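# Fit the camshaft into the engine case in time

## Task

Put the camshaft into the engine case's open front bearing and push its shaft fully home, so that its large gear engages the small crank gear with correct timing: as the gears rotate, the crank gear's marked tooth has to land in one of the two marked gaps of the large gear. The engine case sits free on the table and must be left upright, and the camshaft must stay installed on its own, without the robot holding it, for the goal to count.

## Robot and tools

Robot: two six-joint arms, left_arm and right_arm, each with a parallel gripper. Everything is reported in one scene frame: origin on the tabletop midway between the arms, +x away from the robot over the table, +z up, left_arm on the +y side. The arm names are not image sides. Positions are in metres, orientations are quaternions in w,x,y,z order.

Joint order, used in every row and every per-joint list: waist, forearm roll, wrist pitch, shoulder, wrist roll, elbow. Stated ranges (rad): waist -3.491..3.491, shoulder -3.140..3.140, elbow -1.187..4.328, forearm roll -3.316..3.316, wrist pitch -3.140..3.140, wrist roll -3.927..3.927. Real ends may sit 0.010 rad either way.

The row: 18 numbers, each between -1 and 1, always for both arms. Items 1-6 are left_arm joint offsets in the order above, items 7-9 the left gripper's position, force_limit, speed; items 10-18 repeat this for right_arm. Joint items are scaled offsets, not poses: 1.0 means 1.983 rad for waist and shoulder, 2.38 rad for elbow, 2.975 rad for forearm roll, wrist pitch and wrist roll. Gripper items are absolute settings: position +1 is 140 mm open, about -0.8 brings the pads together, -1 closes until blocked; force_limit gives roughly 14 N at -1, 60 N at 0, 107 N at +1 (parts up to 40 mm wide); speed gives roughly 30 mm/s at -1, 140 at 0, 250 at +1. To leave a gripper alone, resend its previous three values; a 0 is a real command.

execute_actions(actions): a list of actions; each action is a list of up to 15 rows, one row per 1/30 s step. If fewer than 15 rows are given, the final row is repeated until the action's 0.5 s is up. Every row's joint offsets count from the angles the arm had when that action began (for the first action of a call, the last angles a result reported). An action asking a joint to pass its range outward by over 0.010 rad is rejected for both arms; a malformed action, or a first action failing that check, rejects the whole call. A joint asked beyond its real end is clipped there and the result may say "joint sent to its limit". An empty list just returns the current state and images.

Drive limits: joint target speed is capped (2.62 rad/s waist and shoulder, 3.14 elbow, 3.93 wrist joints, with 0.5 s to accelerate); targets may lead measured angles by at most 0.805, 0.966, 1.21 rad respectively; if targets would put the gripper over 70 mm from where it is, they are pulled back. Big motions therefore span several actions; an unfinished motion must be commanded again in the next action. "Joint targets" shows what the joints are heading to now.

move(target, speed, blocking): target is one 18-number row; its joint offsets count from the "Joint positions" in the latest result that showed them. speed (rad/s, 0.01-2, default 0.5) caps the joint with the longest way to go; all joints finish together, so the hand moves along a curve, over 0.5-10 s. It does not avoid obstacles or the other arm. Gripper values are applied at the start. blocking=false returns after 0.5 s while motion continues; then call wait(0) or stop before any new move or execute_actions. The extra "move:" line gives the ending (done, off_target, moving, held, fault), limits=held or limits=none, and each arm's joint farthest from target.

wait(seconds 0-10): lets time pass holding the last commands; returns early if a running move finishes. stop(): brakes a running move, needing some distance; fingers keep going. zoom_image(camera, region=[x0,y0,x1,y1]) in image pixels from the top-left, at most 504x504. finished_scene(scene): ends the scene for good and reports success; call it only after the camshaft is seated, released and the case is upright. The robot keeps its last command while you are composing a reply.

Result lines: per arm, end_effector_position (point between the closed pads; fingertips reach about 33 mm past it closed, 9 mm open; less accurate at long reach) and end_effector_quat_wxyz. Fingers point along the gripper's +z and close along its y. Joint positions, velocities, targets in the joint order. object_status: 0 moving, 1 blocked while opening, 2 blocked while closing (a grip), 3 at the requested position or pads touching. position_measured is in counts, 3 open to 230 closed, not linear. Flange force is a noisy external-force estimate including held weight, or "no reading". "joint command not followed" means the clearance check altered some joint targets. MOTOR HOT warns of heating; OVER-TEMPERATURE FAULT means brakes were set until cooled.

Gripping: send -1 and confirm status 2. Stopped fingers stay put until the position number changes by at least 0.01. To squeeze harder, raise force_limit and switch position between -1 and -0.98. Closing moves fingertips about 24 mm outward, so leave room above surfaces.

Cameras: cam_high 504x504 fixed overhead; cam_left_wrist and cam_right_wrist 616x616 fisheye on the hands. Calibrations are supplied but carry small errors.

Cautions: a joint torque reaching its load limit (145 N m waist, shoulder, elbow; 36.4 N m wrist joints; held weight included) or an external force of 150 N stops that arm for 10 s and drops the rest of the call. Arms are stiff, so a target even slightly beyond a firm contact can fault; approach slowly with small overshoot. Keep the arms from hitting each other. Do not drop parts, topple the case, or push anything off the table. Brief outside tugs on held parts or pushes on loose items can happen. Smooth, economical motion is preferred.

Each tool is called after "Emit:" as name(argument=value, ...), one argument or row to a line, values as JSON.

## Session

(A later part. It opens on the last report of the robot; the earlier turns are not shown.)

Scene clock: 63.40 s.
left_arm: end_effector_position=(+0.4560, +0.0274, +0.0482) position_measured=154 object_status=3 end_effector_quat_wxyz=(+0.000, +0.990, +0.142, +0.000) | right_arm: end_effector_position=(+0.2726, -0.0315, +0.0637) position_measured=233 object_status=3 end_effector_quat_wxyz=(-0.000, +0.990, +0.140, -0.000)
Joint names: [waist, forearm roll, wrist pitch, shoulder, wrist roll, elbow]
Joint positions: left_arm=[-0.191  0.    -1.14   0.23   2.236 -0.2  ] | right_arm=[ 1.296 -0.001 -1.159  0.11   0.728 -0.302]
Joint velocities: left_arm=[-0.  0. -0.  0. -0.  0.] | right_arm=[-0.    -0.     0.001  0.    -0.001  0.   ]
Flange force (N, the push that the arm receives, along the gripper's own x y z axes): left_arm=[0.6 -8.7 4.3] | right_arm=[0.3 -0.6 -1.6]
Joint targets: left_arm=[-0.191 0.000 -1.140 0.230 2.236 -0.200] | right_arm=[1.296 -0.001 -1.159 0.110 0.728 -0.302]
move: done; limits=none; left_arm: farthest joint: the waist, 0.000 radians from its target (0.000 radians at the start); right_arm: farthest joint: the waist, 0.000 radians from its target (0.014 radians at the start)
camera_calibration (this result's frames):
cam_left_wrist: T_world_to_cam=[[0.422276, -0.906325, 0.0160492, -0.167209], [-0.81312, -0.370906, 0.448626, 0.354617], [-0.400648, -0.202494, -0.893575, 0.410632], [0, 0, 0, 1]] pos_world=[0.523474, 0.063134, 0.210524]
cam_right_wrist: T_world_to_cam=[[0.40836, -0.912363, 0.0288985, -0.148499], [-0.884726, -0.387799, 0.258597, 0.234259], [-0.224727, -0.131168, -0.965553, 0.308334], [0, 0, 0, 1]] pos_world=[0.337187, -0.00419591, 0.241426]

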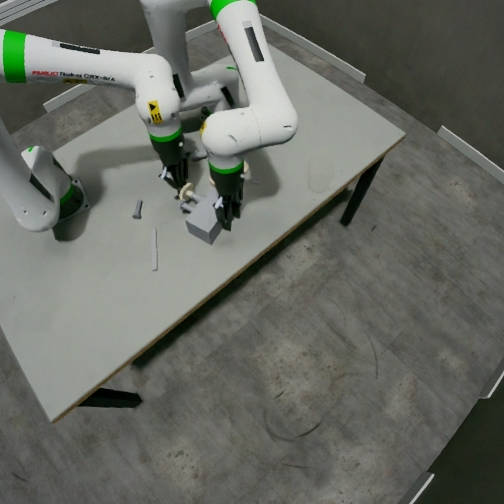

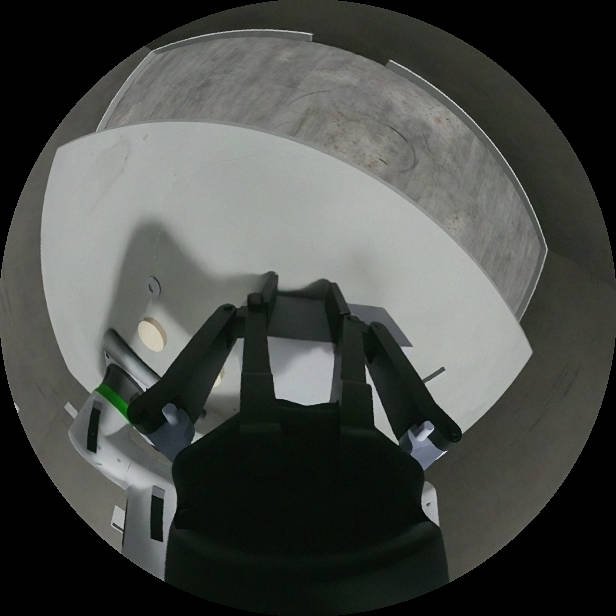

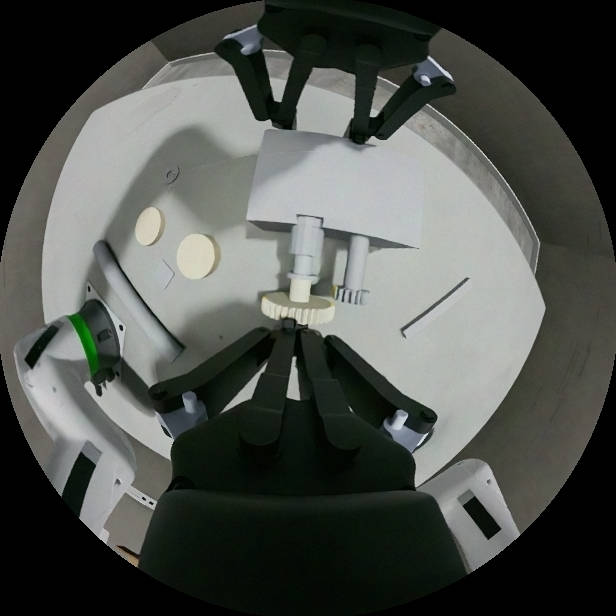

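Emit:
move(
  target=[0,0,0,0,0,0,-0.2,0,0, -0.0052,0,-0.0005,0.0063,0.0035,0.0058,-1,0,0],
  speed=0.01,
)

Emit:
zoom_image(
  camera="cam_right_wrist",
  region=[240,190,400,350],
)

Scene clock: 65.10 s.
left_arm: end_effector_position=(+0.4560, +0.0274, +0.0482) position_measured=154 object_status=3 end_effector_quat_wxyz=(+0.000, +0.990, +0.142, +0.000) | right_arm: end_effector_position=(+0.2784, -0.0299, +0.0637) position_measured=233 object_status=3 end_effector_quat_wxyz=(-0.000, +0.990, +0.140, -0.000)
Joint names: [waist, forearm roll, wrist pitch, shoulder, wrist roll, elbow]
Joint positions: left_arm=[-0.191  0.    -1.14   0.23   2.236 -0.2  ] | right_arm=[ 1.286 -0.001 -1.161  0.122  0.738 -0.288]
Joint velocities: left_arm=[-0.001  0.    -0.001 -0.001 -0.001  0.   ] | right_arm=[ 0.     0.001 -0.002  0.    -0.    -0.   ]
Flange force (N, the push that the arm receives, along the gripper's own x y z axes): left_arm=[0.3 -6.7 6.5] | right_arm=[2.2 -0.1 -0.3]
Joint targets: left_arm=[-0.191 0.000 -1.140 0.230 2.236 -0.200] | right_arm=[1.286 -0.001 -1.161 0.122 0.738 -0.288]
move: done; limits=none; left_arm: farthest joint: the waist, 0.000 radians from its target (0.000 radians at the start); right_arm: farthest joint: the waist, 0.000 radians from its target (0.011 radians at the start)
camera_calibration (this result's frames):
cam_left_wrist: T_world_to_cam=[[0.422276, -0.906325, 0.0160484, -0.167209], [-0.813119, -0.370906, 0.448627, 0.354617], [-0.400649, -0.202494, -0.893575, 0.410632], [0, 0, 0, 1]] pos_world=[0.523474, 0.063134, 0.210524]
cam_right_wrist: T_world_to_cam=[[0.408455, -0.912317, 0.029006, -0.149506], [-0.884666, -0.38785, 0.258726, 0.239979], [-0.22479, -0.131339, -0.965515, 0.309774], [0, 0, 0, 1]] pos_world=[0.343002, -0.00263532, 0.241339]

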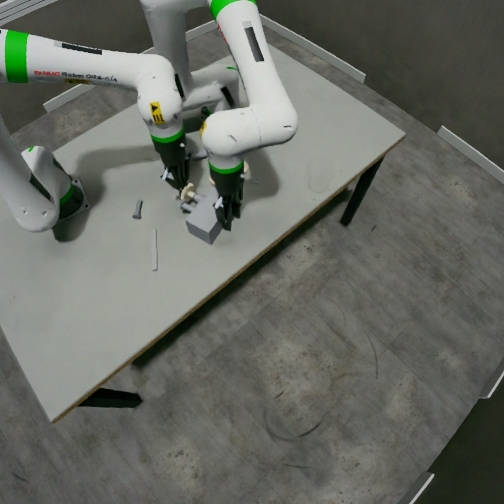

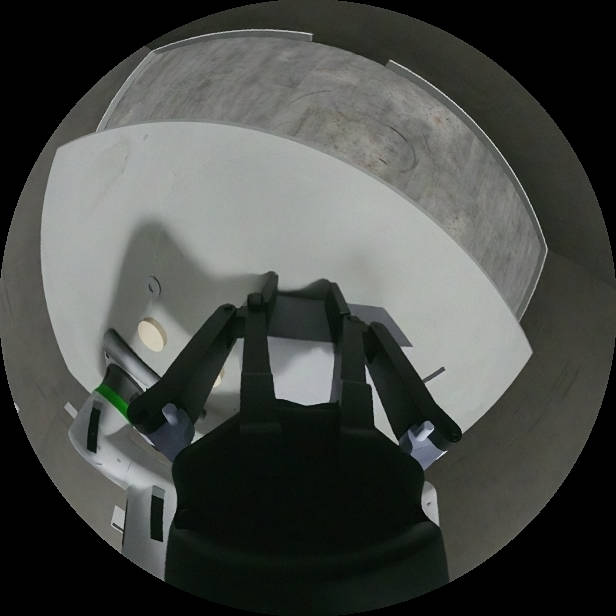

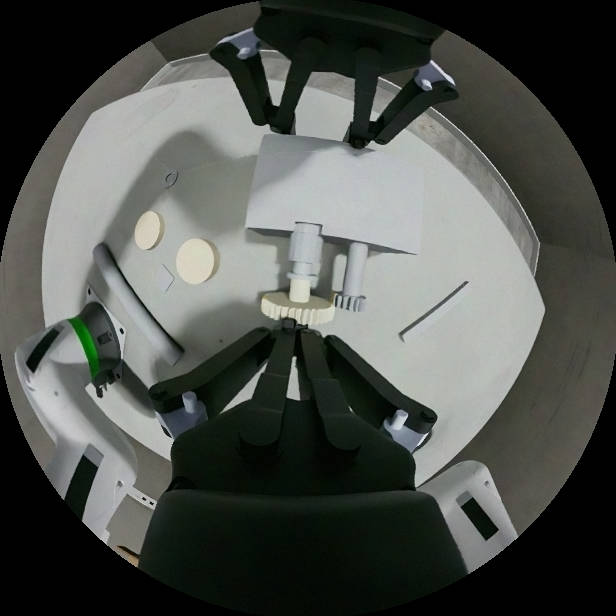

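Region (240, 190, 400, 350) of cam_right_wrist's 616x616 image, scaled by 3.150, with more detail than that image has.

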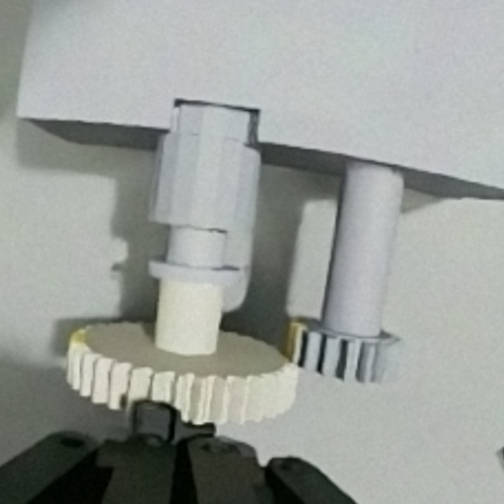

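Meshing; about 11mm left.

Emit:
move(
  target=[0,0,0,0,0,0,-0.2,0,0, -0.0095,0,-0.0009,0.0118,0.0064,0.011,-1,0,0],
  speed=0.012,
)

Emit:
zoom_image(
  camera="cam_right_wrist",
  region=[240,190,400,350],
)

Scene clock: 67.63 s.
left_arm: end_effector_position=(+0.4560, +0.0274, +0.0482) position_measured=154 object_status=3 end_effector_quat_wxyz=(+0.000, +0.990, +0.142, +0.000) | right_arm: end_effector_position=(+0.2893, -0.0271, +0.0635) position_measured=233 object_status=3 end_effector_quat_wxyz=(+0.000, +0.990, +0.140, -0.001)
Joint names: [waist, forearm roll, wrist pitch, shoulder, wrist roll, elbow]
Joint positions: left_arm=[-0.191  0.    -1.14   0.23   2.236 -0.2  ] | right_arm=[ 1.267 -0.001 -1.164  0.146  0.757 -0.262]
Joint velocities: left_arm=[ 0.003  0.001 -0.    -0.001 -0.001  0.   ] | right_arm=[-0.     0.     0.001 -0.     0.    -0.   ]
Flange force (N, the push that the arm receives, along the gripper's own x y z axes): left_arm=[-1.5 -5.5 5.6] | right_arm=[-2.8 -2.0 -3.7]
Joint targets: left_arm=[-0.191 0.000 -1.140 0.230 2.236 -0.200] | right_arm=[1.267 -0.001 -1.163 0.146 0.757 -0.262]
move: done; limits=none; left_arm: farthest joint: the waist, 0.000 radians from its target (0.000 radians at the start); right_arm: farthest joint: the waist, 0.000 radians from its target (0.019 radians at the start)
camera_calibration (this result's frames):
cam_left_wrist: T_world_to_cam=[[0.422276, -0.906325, 0.0160485, -0.167209], [-0.813119, -0.370906, 0.448627, 0.354617], [-0.400649, -0.202494, -0.893575, 0.410632], [0, 0, 0, 1]] pos_world=[0.523474, 0.063134, 0.210524]
cam_right_wrist: T_world_to_cam=[[0.408585, -0.912259, 0.0290153, -0.151358], [-0.88456, -0.387943, 0.258948, 0.250725], [-0.224971, -0.131468, -0.965455, 0.312437], [0, 0, 0, 1]] pos_world=[0.353913, 0.000265184, 0.241111]

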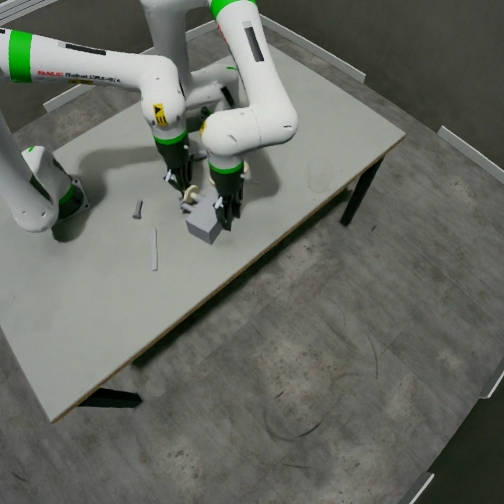

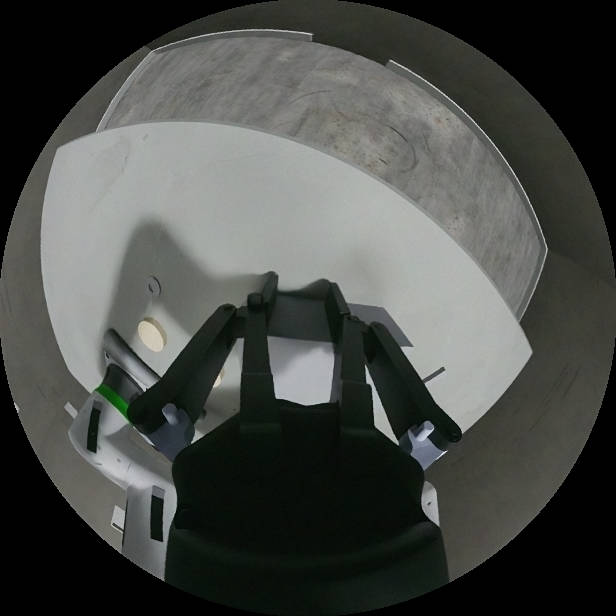

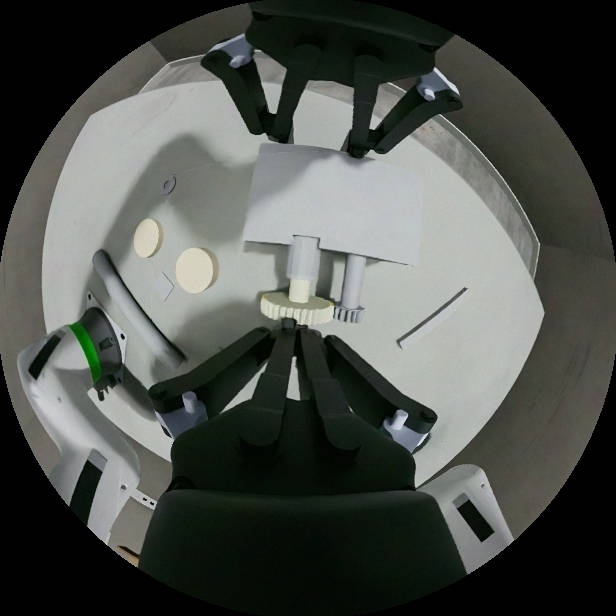

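Region (240, 190, 400, 350) of cam_right_wrist's 616x616 image, scaled by 3.150, with more detail than that image has.

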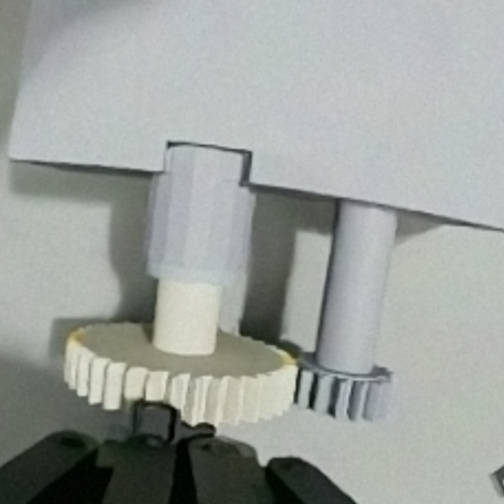

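Emit:
move(
  target=[0.0164,0,-0.004,0.0212,-0.011,0.0227,-0.2,0,0, 0.19,0,-0.002,-0.178,-0.127,-0.1454,-1,0,0],
  speed=0.4,
)

Emit:
zoom_image(
  camera="cam_right_wrist",
  region=[285,100,400,190],
)

Scene clock: 69.10 s.
left_arm: end_effector_position=(+0.4833, +0.0342, +0.0486) position_measured=154 object_status=3 end_effector_quat_wxyz=(+0.000, +0.990, +0.142, +0.000) | right_arm: end_effector_position=(+0.1258, -0.0738, +0.0618) position_measured=233 object_status=3 end_effector_quat_wxyz=(-0.000, +0.990, +0.139, -0.000)
Joint names: [waist, forearm roll, wrist pitch, shoulder, wrist roll, elbow]
Joint positions: left_arm=[-0.158  0.    -1.152  0.272  2.203 -0.146] | right_arm=[ 1.644 -0.001 -1.17  -0.207  0.379 -0.608]
Joint velocities: left_arm=[ 0.001  0.     0.001 -0.001  0.001 -0.002] | right_arm=[ 0.    -0.     0.001 -0.    -0.    -0.001]
Flange force (N, the push that the arm receives, along the gripper's own x y z axes): left_arm=[-1.6 -6.8 6.8] | right_arm=[3.8 0.1 -1.4]
Joint targets: left_arm=[-0.158 0.000 -1.152 0.272 2.203 -0.146] | right_arm=[1.644 -0.001 -1.170 -0.207 0.379 -0.608]
move: done; limits=none; left_arm: farthest joint: the waist, 0.000 radians from its target (0.032 radians at the start); right_arm: farthest joint: the waist, 0.000 radians from its target (0.377 radians at the start)
camera_calibration (this result's frames):
cam_left_wrist: T_world_to_cam=[[0.422092, -0.90641, 0.0161086, -0.172481], [-0.813232, -0.370729, 0.448568, 0.379188], [-0.400615, -0.202437, -0.893603, 0.423285], [0, 0, 0, 1]] pos_world=[0.550745, 0.0699259, 0.210935]
cam_right_wrist: T_world_to_cam=[[0.407631, -0.912702, 0.028498, -0.127074], [-0.885007, -0.387189, 0.258547, 0.0885846], [-0.224942, -0.130613, -0.965578, 0.267969], [0, 0, 0, 1]] pos_world=[0.190475, -0.0466811, 0.239463]

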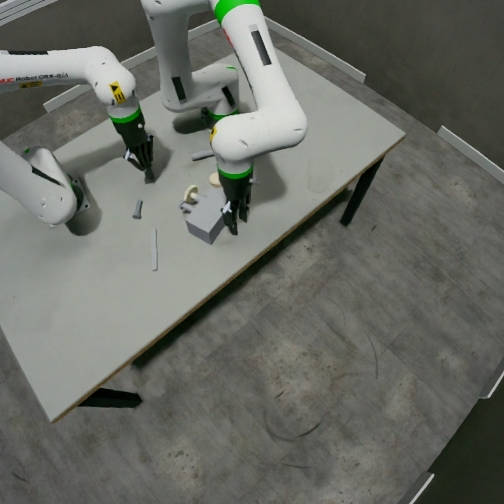

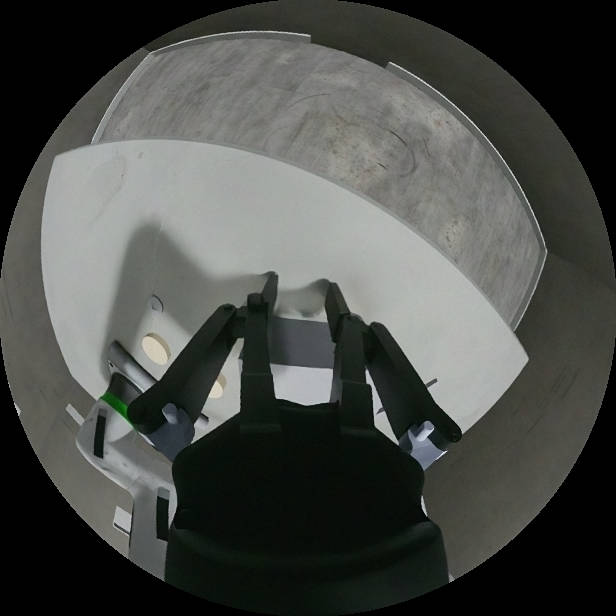

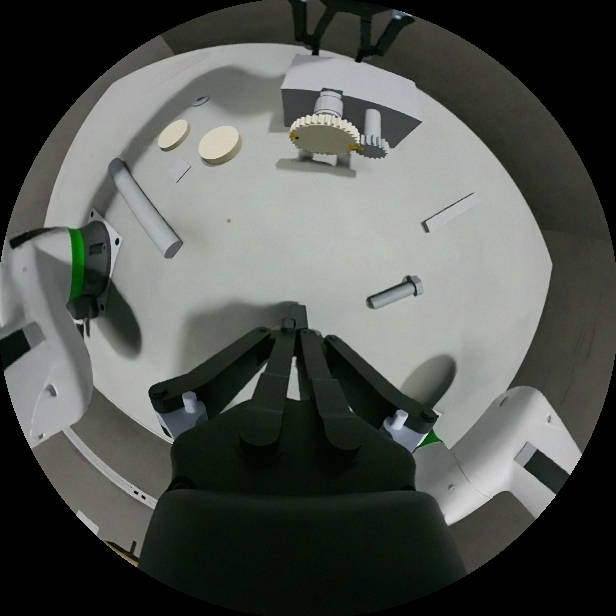

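Region (285, 100, 400, 190) of cam_right_wrist's 616x616 image, scaled by 4.383, with more detail than that image has; it fills the top 394 rows of this view, and the rest is white.

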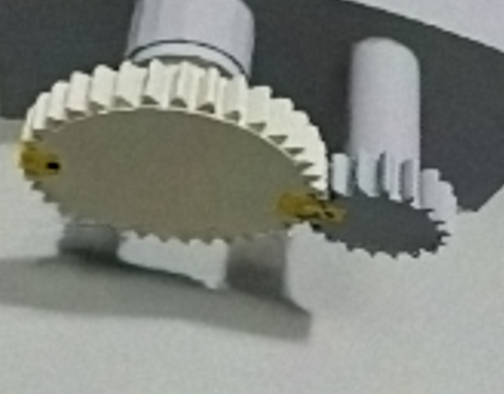

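Emit:
finished_scene(
  scene=2,
)

The scene is finished: the task was done.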